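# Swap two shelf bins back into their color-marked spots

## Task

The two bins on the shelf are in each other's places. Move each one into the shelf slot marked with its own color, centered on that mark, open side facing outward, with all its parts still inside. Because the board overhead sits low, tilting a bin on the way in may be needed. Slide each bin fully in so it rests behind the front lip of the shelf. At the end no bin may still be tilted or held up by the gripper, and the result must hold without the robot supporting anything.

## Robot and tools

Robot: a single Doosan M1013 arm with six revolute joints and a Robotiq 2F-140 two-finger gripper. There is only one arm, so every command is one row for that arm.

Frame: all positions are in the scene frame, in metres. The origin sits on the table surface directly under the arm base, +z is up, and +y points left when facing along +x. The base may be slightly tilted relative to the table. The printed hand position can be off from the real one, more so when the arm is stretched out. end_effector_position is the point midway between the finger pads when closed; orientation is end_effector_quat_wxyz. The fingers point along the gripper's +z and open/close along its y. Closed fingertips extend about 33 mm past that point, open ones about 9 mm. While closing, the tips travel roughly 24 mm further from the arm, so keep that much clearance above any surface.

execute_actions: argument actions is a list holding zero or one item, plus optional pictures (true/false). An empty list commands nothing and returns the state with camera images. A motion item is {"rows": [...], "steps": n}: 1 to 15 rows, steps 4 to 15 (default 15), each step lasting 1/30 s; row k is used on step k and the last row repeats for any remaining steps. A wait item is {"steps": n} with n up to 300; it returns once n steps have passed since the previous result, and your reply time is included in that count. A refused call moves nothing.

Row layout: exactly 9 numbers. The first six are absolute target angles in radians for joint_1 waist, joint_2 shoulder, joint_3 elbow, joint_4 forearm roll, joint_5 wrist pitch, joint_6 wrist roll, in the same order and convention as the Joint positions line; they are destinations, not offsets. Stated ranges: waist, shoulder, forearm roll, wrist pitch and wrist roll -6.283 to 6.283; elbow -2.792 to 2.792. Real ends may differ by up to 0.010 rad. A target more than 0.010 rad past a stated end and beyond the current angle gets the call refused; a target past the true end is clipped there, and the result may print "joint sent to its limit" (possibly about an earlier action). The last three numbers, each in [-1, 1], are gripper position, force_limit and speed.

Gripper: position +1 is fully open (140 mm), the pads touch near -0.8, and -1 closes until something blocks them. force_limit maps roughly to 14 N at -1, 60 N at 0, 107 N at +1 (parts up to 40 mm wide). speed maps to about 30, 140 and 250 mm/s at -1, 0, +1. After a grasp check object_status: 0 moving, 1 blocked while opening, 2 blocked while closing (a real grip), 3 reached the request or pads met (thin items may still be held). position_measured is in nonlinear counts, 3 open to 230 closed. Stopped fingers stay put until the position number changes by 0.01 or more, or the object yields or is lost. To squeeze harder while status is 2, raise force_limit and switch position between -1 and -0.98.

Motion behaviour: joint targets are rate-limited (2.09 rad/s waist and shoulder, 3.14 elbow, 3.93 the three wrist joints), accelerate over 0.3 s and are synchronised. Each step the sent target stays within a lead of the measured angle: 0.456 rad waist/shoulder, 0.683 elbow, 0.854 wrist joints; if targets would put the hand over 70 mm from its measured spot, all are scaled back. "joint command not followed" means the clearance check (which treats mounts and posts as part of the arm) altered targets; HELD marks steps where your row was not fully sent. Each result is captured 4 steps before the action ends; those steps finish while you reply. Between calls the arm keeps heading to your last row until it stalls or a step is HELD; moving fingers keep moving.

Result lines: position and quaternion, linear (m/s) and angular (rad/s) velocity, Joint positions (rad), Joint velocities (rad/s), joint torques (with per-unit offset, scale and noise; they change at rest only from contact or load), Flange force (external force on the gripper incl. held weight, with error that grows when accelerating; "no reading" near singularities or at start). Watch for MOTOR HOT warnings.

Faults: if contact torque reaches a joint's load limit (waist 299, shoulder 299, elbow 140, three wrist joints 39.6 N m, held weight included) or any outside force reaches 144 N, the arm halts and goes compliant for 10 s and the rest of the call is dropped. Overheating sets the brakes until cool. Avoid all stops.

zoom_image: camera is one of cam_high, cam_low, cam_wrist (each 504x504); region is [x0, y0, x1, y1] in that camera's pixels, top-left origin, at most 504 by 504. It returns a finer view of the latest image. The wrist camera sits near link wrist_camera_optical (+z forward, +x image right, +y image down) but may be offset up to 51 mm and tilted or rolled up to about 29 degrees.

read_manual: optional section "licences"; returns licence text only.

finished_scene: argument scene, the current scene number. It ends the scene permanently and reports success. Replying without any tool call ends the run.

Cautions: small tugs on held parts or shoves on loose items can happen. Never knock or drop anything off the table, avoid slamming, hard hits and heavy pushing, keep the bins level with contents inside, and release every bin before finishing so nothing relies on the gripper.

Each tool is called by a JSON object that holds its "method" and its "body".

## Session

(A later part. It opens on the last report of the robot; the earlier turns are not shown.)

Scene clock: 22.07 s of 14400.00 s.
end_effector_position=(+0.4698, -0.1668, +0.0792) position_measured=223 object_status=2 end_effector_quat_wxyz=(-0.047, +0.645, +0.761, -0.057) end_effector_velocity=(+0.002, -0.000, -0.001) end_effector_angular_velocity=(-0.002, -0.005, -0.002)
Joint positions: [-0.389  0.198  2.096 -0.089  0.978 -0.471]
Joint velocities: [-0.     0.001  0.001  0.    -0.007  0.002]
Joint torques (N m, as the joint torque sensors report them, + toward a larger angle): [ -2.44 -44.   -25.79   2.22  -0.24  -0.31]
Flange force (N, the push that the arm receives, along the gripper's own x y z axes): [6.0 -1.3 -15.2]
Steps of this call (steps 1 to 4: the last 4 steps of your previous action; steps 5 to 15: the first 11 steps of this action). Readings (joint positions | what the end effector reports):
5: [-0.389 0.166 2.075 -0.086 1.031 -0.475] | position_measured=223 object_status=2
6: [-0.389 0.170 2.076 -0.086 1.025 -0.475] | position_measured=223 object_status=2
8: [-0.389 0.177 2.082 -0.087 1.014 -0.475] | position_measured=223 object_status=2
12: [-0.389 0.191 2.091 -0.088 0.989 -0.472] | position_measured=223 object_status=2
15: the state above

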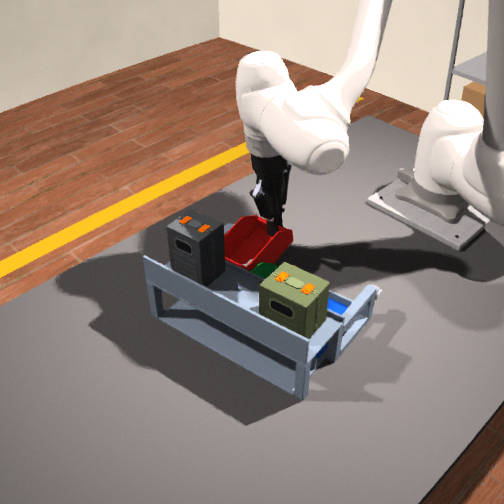

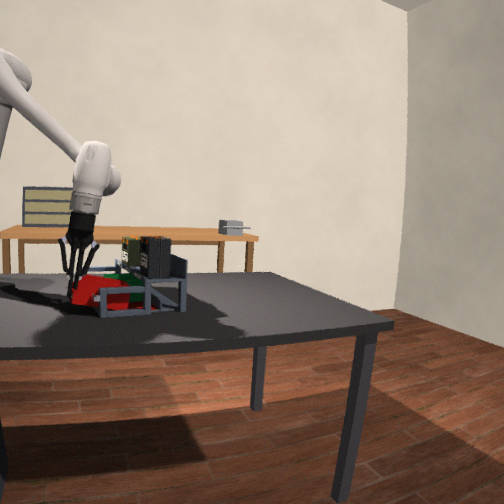

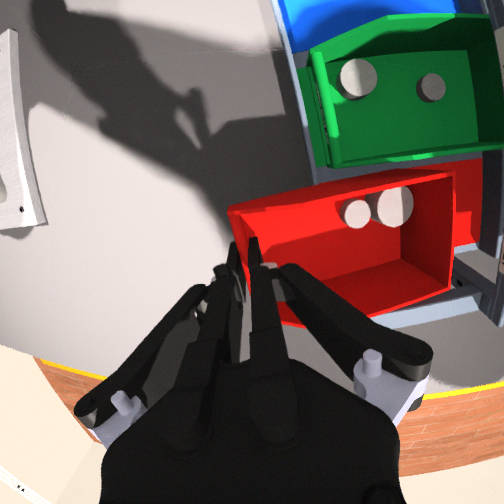

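{"method": "execute_actions", "body": {"actions": [{"rows":[[-0.378,0.216,2.078,-0.087,0.979,-0.46,-1,1,0],[-0.378,0.216,2.078,-0.087,0.979,-0.46,-1,1,0],[-0.378,0.216,2.078,-0.087,0.979,-0.46,-1,1,0],[-0.3667,0.2342,2.059,-0.086,0.98,-0.4494,-1,1,0]],"steps":13}]}}

{"method": "execute_actions", "body": {"actions": [{"rows":[[-0.3667,0.2342,2.059,-0.086,0.98,-0.4494,-0.5,0.3,0]],"steps":13}]}}

{"method": "execute_actions", "body": {"actions": [{"rows":[[-0.3655,0.221,2.045,-0.085,1.007,-0.45,-0.5,0.3,0]],"steps":10}]}}

{"method": "execute_actions", "body": {"actions": [{"rows":[[-0.3655,0.221,2.045,-0.085,1.007,-0.45,-1,0.3,0]],"steps":15}], "pictures": true}}

Scene clock: 22.60 s of 14400.00 s.
end_effector_position=(+0.4940, -0.1629, +0.0745) position_measured=223 object_status=2 end_effector_quat_wxyz=(-0.046, +0.646, +0.760, -0.058) end_effector_velocity=(+0.001, +0.000, +0.001) end_effector_angular_velocity=(-0.000, -0.001, -0.001)
Joint positions: [-0.367  0.234  2.059 -0.086  0.98  -0.449]
Joint velocities: [ 0.001 -0.    -0.002  0.     0.001  0.001]
Joint torques (N m, as the joint torque sensors report them, + toward a larger angle): [ -0.93 -48.47 -29.67   3.06   0.19   0.07]
Flange force (N, the push that the arm receives, along the gripper's own x y z axes): [3.5 -7.7 -8.3]
Steps of this call (steps 1 to 4: the last 4 steps of your previous action; steps 5 to 7: the robot went on to your last target; steps 8 to 16: the first 9 steps of this action). Readings (joint positions | what the end effector reports):
8: [-0.389 0.198 2.096 -0.089 0.978 -0.471] | position_measured=223 object_status=2
9: [-0.387 0.202 2.093 -0.089 0.978 -0.469] | position_measured=223 object_status=2
11: [-0.379 0.215 2.079 -0.087 0.978 -0.461] | position_measured=223 object_status=2
15: [-0.367 0.234 2.059 -0.086 0.980 -0.450] | position_measured=223 object_status=2
16: the state above

Scene clock: 23.03 s of 14400.00 s.
end_effector_position=(+0.4941, -0.1629, +0.0746) position_measured=192 object_status=0 end_effector_quat_wxyz=(-0.046, +0.646, +0.760, -0.058) end_effector_velocity=(-0.000, +0.000, -0.000) end_effector_angular_velocity=(-0.000, +0.000, -0.000)
Joint positions: [-0.367  0.234  2.059 -0.086  0.98  -0.449]
Joint velocities: [ 0. -0.  0. -0. -0.  0.]
Joint torques (N m, as the joint torque sensors report them, + toward a larger angle): [ -1.08 -54.67 -28.73   2.71   1.14   0.15]
Flange force (N, the push that the arm receives, along the gripper's own x y z axes): [-0.4 3.9 -0.2]
Steps of this call (steps 1 to 4: the last 4 steps of your previous action; steps 5 to 13: the first 9 steps of this action). Readings (joint positions | what the end effector reports):
5: [-0.367 0.234 2.059 -0.086 0.980 -0.449] | position_measured=223 object_status=0
6: [-0.367 0.234 2.059 -0.086 0.980 -0.449] | position_measured=223 object_status=0
8: [-0.367 0.234 2.059 -0.086 0.980 -0.449] | position_measured=205 object_status=0
12: [-0.367 0.234 2.059 -0.086 0.980 -0.449] | position_measured=192 object_status=0
13: the state above

Scene clock: 23.37 s of 14400.00 s.
end_effector_position=(+0.4962, -0.1630, +0.0880) position_measured=192 object_status=3 end_effector_quat_wxyz=(-0.046, +0.646, +0.760, -0.058) end_effector_velocity=(-0.001, +0.000, +0.001) end_effector_angular_velocity=(+0.001, +0.003, -0.000)
Joint positions: [-0.365  0.221  2.045 -0.085  1.007 -0.449]
Joint velocities: [-0.    -0.    -0.001 -0.     0.004  0.   ]
Joint torques (N m, as the joint torque sensors report them, + toward a larger angle): [ -1.25 -49.45 -26.77   2.63   1.03   0.31]
Flange force (N, the push that the arm receives, along the gripper's own x y z axes): [0.6 1.2 -7.1]
Steps of this call (steps 1 to 4: the last 4 steps of your previous action; steps 5 to 10: the first 6 steps of this action). Readings (joint positions | what the end effector reports):
5: [-0.367 0.234 2.059 -0.086 0.980 -0.449] | position_measured=192 object_status=3
6: [-0.366 0.231 2.056 -0.086 0.987 -0.449] | position_measured=192 object_status=3
8: [-0.366 0.222 2.045 -0.085 1.006 -0.449] | position_measured=192 object_status=3
10: the state above

Scene clock: 23.87 s of 14400.00 s.
end_effector_position=(+0.4962, -0.1630, +0.0881) position_measured=222 object_status=0 end_effector_quat_wxyz=(-0.046, +0.646, +0.760, -0.058) end_effector_velocity=(-0.001, +0.000, -0.001) end_effector_angular_velocity=(-0.000, +0.002, +0.001)
Joint positions: [-0.365  0.221  2.045 -0.085  1.007 -0.45 ]
Joint velocities: [ 0.     0.     0.002 -0.001  0.    -0.001]
Joint torques (N m, as the joint torque sensors report them, + toward a larger angle): [ -4.22 -48.86 -27.67   2.42   0.35  -0.07]
Flange force (N, the push that the arm receives, along the gripper's own x y z axes): [6.4 2.2 -9.0]
Steps of this call (steps 1 to 4: the last 4 steps of your previous action; steps 5 to 15: the first 11 steps of this action). Readings (joint positions | what the end effector reports):
5: [-0.365 0.221 2.045 -0.085 1.007 -0.450] | position_measured=192 object_status=0
6: [-0.365 0.221 2.045 -0.085 1.007 -0.450] | position_measured=195 object_status=0
8: [-0.365 0.221 2.045 -0.085 1.007 -0.450] | position_measured=210 object_status=0
12: [-0.365 0.221 2.045 -0.085 1.007 -0.450] | position_measured=222 object_status=0
15: the state above

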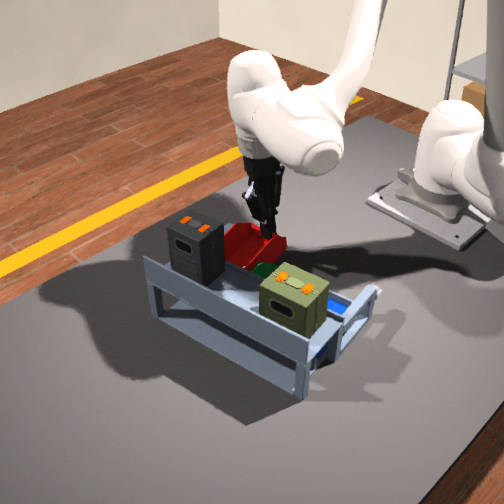

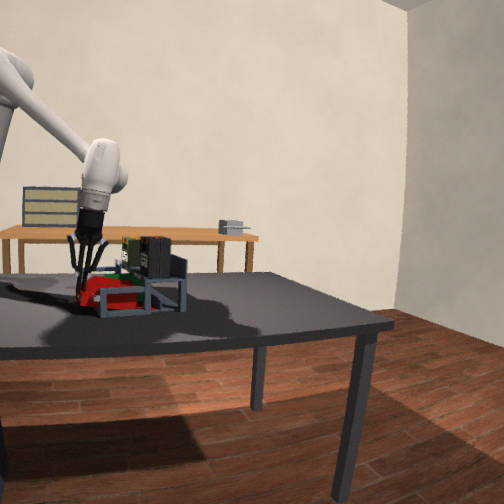

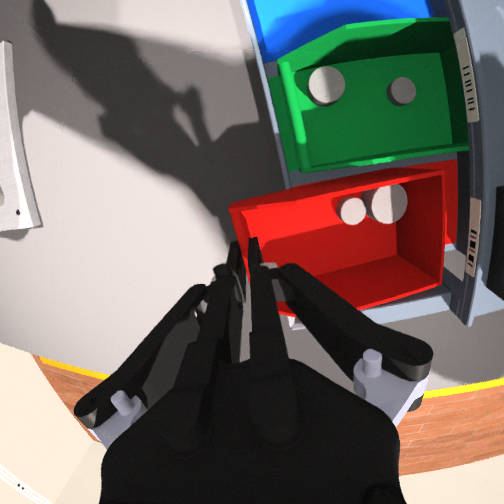

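{"method": "execute_actions", "body": {"actions": [{"rows":[[-0.354,0.238,2.019,-0.083,1.017,-0.44,-1,0.3,0],[-0.354,0.238,2.019,-0.083,1.017,-0.44,-1,0.3,0],[-0.354,0.238,2.019,-0.083,1.017,-0.44,-1,0.3,0],[-0.342,0.258,1.994,-0.08,1.023,-0.431,-1,0.3,0],[-0.342,0.258,1.994,-0.08,1.023,-0.431,-1,0.3,0],[-0.342,0.258,1.994,-0.08,1.023,-0.431,-1,0.3,0],[-0.331,0.278,1.968,-0.078,1.03,-0.421,-1,0.3,0],[-0.331,0.278,1.968,-0.078,1.03,-0.421,-1,0.3,0],[-0.331,0.278,1.968,-0.078,1.03,-0.421,-1,0.3,0],[-0.3193,0.2985,1.9427,-0.0754,1.0354,-0.4118,-1,0.3,0]],"steps":15}]}}

{"method": "execute_actions", "body": {"actions": [{"steps":8}], "pictures": true}}

Scene clock: 24.57 s of 14400.00 s.
end_effector_position=(+0.5438, -0.1556, +0.0877) position_measured=222 object_status=2 end_effector_quat_wxyz=(-0.047, +0.646, +0.760, -0.058) end_effector_velocity=(+0.183, +0.036, -0.015) end_effector_angular_velocity=(+0.005, +0.002, +0.006)
Joint positions: [-0.328  0.283  1.962 -0.078  1.032 -0.419]
Joint velocities: [ 0.144  0.247 -0.311  0.03   0.075  0.117]
Joint torques (N m, as the joint torque sensors report them, + toward a larger angle): [  6.27 -39.44 -40.67   4.42  -1.44   0.23]
Flange force (N, the push that the arm receives, along the gripper's own x y z axes): [-2.5 -5.9 -2.3]
Steps of this call (steps 1 to 4: the last 4 steps of your previous action; steps 5 to 10: the robot went on to your last target; steps 11 to 21: the first 11 steps of this action). Readings (joint positions | what the end effector reports):
11: [-0.365 0.221 2.045 -0.085 1.007 -0.450] | position_measured=222 object_status=2
12: [-0.363 0.224 2.040 -0.085 1.009 -0.449] | position_measured=222 object_status=2
14: [-0.355 0.237 2.020 -0.083 1.016 -0.441] | position_measured=222 object_status=2
18: [-0.339 0.263 1.988 -0.080 1.025 -0.429] | position_measured=222 object_status=2
21: the state above

Scene clock: 24.83 s of 14400.00 s.
end_effector_position=(+0.5553, -0.1532, +0.0865) position_measured=222 object_status=2 end_effector_quat_wxyz=(-0.047, +0.646, +0.760, -0.057) end_effector_velocity=(+0.000, -0.000, +0.000) end_effector_angular_velocity=(-0.000, -0.001, -0.000)
Joint positions: [-0.319  0.298  1.943 -0.075  1.035 -0.412]
Joint velocities: [-0. -0. -0.  0. -0.  0.]
Joint torques (N m, as the joint torque sensors report them, + toward a larger angle): [ -1.59 -59.61 -31.7    3.26   0.22  -0.2 ]
Flange force (N, the push that the arm receives, along the gripper's own x y z axes): [3.4 -2.3 -3.1]
Kept back: nothing.
Steps of this call (steps 1 to 4: the last 4 steps of your previous action; steps 5 to 8: the robot went on to your last target). Readings (joint positions | what the end effector reports):
1: [-0.323 0.292 1.951 -0.076 1.034 -0.415] | position_measured=222 object_status=2
2: [-0.320 0.297 1.944 -0.075 1.035 -0.412] | position_measured=222 object_status=2
4: [-0.319 0.298 1.943 -0.075 1.035 -0.412] | position_measured=222 object_status=2
8: the state above

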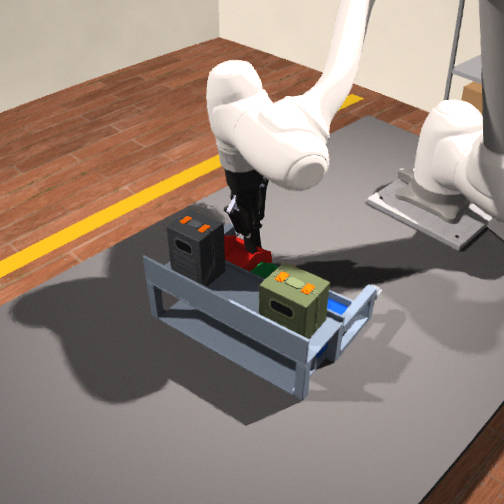

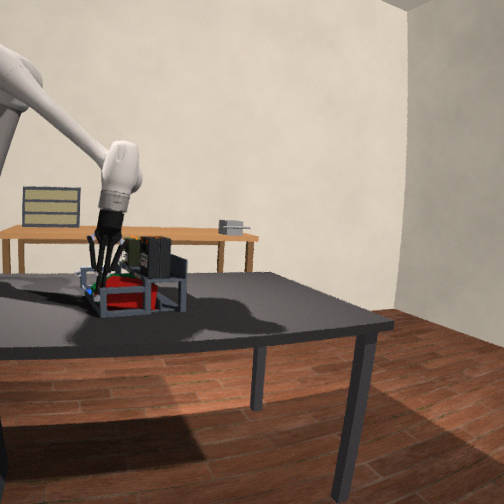

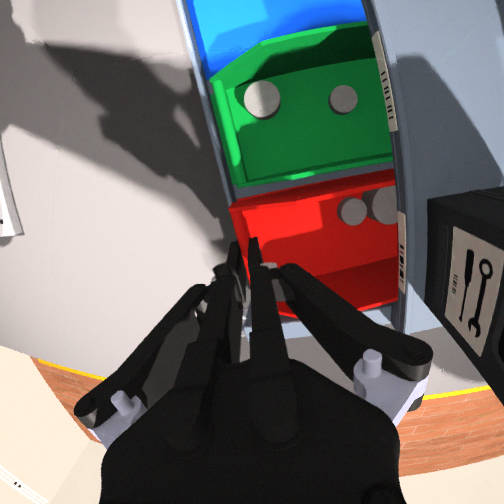

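Flatten to z≈.067.

{"method": "execute_actions", "body": {"actions": [{"rows":[[-0.329,0.287,1.968,-0.056,0.988,-0.431,-1,0.3,0],[-0.329,0.287,1.968,-0.056,0.988,-0.431,-1,0.3,0],[-0.329,0.287,1.968,-0.056,0.988,-0.431,-1,0.3,0],[-0.339,0.275,1.993,-0.038,0.94,-0.45,-1,0.3,0],[-0.339,0.275,1.993,-0.038,0.94,-0.45,-1,0.3,0],[-0.339,0.275,1.993,-0.038,0.94,-0.45,-1,0.3,0],[-0.348,0.264,2.018,-0.019,0.893,-0.47,-1,0.3,0],[-0.348,0.264,2.018,-0.019,0.893,-0.47,-1,0.3,0],[-0.348,0.264,2.018,-0.019,0.893,-0.47,-1,0.3,0],[-0.358,0.2525,2.0435,0,0.8456,-0.489,-1,0.3,0]],"steps":15}]}}

{"method": "execute_actions", "body": {"actions": [{"steps":8}]}}

{"method": "execute_actions", "body": {"actions": [{"rows":[[-0.358,0.2525,2.0435,0,0.8456,-0.489,-0.5,0.3,0]],"steps":12}]}}

{"method": "execute_actions", "body": {"actions": [{"rows":[[-0.358,0.13,1.98,0,1.03,-0.489,-0.5,0.3,0]],"steps":15}], "pictures": true}}

{"method": "zoom_image", "body": {"camera": "cam_wrist", "region": [150,0,420,300]}}

Scene clock: 25.47 s of 14400.00 s.
end_effector_position=(+0.5541, -0.1528, +0.0704) position_measured=222 object_status=2 end_effector_quat_wxyz=(-0.008, +0.648, +0.762, -0.011) end_effector_velocity=(-0.002, -0.005, -0.052) end_effector_angular_velocity=(+0.049, -0.449, -0.028)
Joint positions: [-0.35   0.261  2.024 -0.015  0.882 -0.474]
Joint velocities: [-0.117 -0.136  0.299  0.234 -0.577 -0.234]
Joint torques (N m, as the joint torque sensors report them, + toward a larger angle): [ -7.49 -62.41 -23.63   2.54   0.    -0.34]
Flange force (N, the push that the arm receives, along the gripper's own x y z axes): [7.2 4.3 -3.9]
Steps of this call (steps 1 to 8: the robot went on to your last target; steps 9 to 19: the first 11 steps of this action). Readings (joint positions | what the end effector reports):
9: [-0.319 0.298 1.943 -0.075 1.035 -0.412] | position_measured=222 object_status=2
10: [-0.321 0.297 1.946 -0.072 1.028 -0.414] | position_measured=222 object_status=2
12: [-0.328 0.289 1.965 -0.058 0.993 -0.428] | position_measured=222 object_status=2
16: [-0.341 0.273 1.998 -0.034 0.929 -0.454] | position_measured=222 object_status=2
19: the state above

Scene clock: 25.73 s of 14400.00 s.
end_effector_position=(+0.5533, -0.1534, +0.0671) position_measured=222 object_status=2 end_effector_quat_wxyz=(+0.001, +0.649, +0.761, -0.001) end_effector_velocity=(+0.000, -0.000, +0.000) end_effector_angular_velocity=(-0.001, -0.000, +0.001)
Joint positions: [-0.358  0.253  2.043 -0.     0.846 -0.489]
Joint velocities: [ 0.    -0.    -0.    -0.001 -0.    -0.001]
Joint torques (N m, as the joint torque sensors report them, + toward a larger angle): [ -4.08 -54.74 -29.96   2.85   0.25   0.04]
Flange force (N, the push that the arm receives, along the gripper's own x y z axes): [6.1 2.5 -3.0]
Kept back: nothing.
Steps of this call (steps 1 to 4: the last 4 steps of your previous action; steps 5 to 8: the robot went on to your last target). Readings (joint positions | what the end effector reports):
1: [-0.354 0.257 2.034 -0.007 0.862 -0.482] | position_measured=222 object_status=2
2: [-0.357 0.253 2.042 -0.002 0.850 -0.487] | position_measured=222 object_status=2
4: [-0.358 0.253 2.043 -0.000 0.846 -0.489] | position_measured=222 object_status=2
8: the state above

Scene clock: 26.00 s of 14400.00 s.
end_effector_position=(+0.5533, -0.1534, +0.0671) position_measured=192 object_status=0 end_effector_quat_wxyz=(+0.001, +0.649, +0.761, -0.001) end_effector_velocity=(+0.000, +0.000, +0.000) end_effector_angular_velocity=(+0.000, -0.001, +0.000)
Joint positions: [-0.358  0.253  2.043  0.     0.846 -0.489]
Joint velocities: [ 0.    -0.    -0.     0.    -0.    -0.001]
Joint torques (N m, as the joint torque sensors report them, + toward a larger angle): [ -4.26 -54.52 -27.88   2.57   0.68  -0.46]
Flange force (N, the push that the arm receives, along the gripper's own x y z axes): [5.8 6.1 -4.3]
Steps of this call (steps 1 to 8: the first 8 steps of this action). Readings (joint positions | what the end effector reports):
1: [-0.358 0.253 2.043 -0.000 0.846 -0.489] | position_measured=222 object_status=0
2: [-0.358 0.253 2.043 0.000 0.846 -0.489] | position_measured=222 object_status=0
4: [-0.358 0.253 2.043 0.000 0.846 -0.489] | position_measured=203 object_status=0
8: the state above

Scene clock: 26.50 s of 14400.00 s.
end_effector_position=(+0.5412, -0.1489, +0.1653) position_measured=192 object_status=3 end_effector_quat_wxyz=(+0.002, +0.649, +0.761, -0.001) end_effector_velocity=(-0.001, +0.000, +0.000) end_effector_angular_velocity=(+0.001, +0.002, -0.000)
Joint positions: [-0.358  0.13   1.98   0.     1.03  -0.489]
Joint velocities: [ 0.     0.    -0.    -0.     0.002  0.   ]
Joint torques (N m, as the joint torque sensors report them, + toward a larger angle): [  0.96 -51.67 -34.77   3.76   0.68  -0.12]
Flange force (N, the push that the arm receives, along the gripper's own x y z axes): [-1.3 1.9 -4.2]
Steps of this call (steps 1 to 4: the last 4 steps of your previous action; steps 5 to 15: the first 11 steps of this action). Readings (joint positions | what the end effector reports):
5: [-0.358 0.252 2.043 0.000 0.846 -0.489] | position_measured=192 object_status=0
6: [-0.358 0.248 2.042 0.000 0.852 -0.489] | position_measured=192 object_status=3
8: [-0.358 0.218 2.026 0.000 0.898 -0.489] | position_measured=192 object_status=3
12: [-0.358 0.137 1.984 0.000 1.018 -0.489] | position_measured=192 object_status=3
15: the state above

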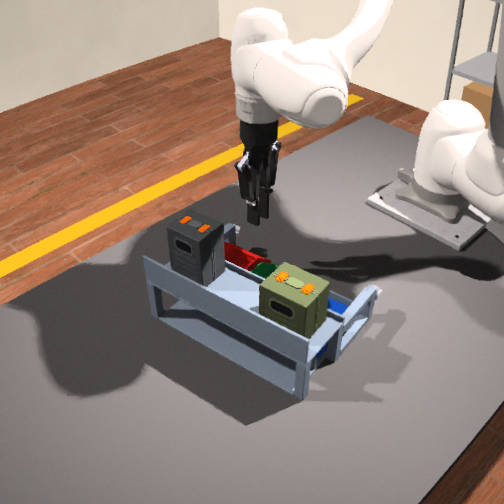

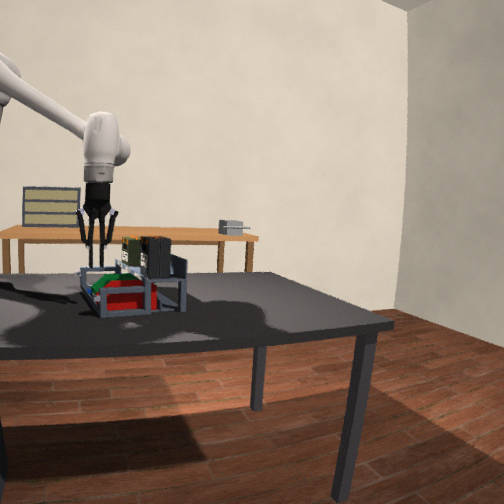

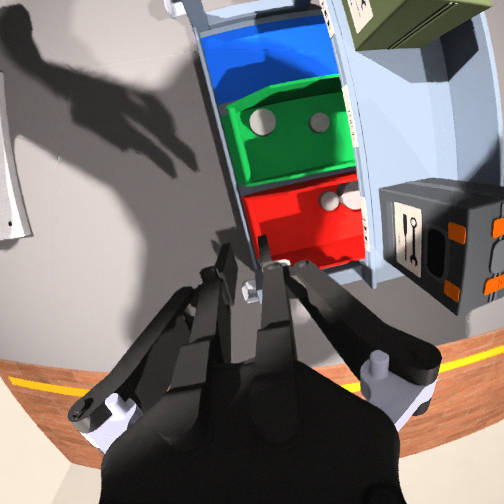

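Region (150, 0, 420, 300) of cam_wrist's 504x504 image, scaled by 1.680, with more detail than that image has; it fills the left 454 columns of this view, and the rest is white.

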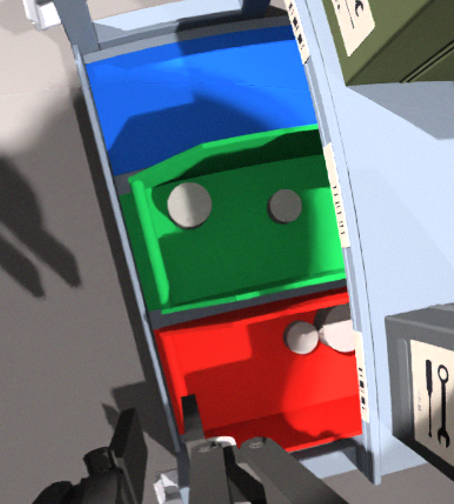

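{"method": "finished_scene", "body": {"scene": 2}}

The scene is finished: the task was done.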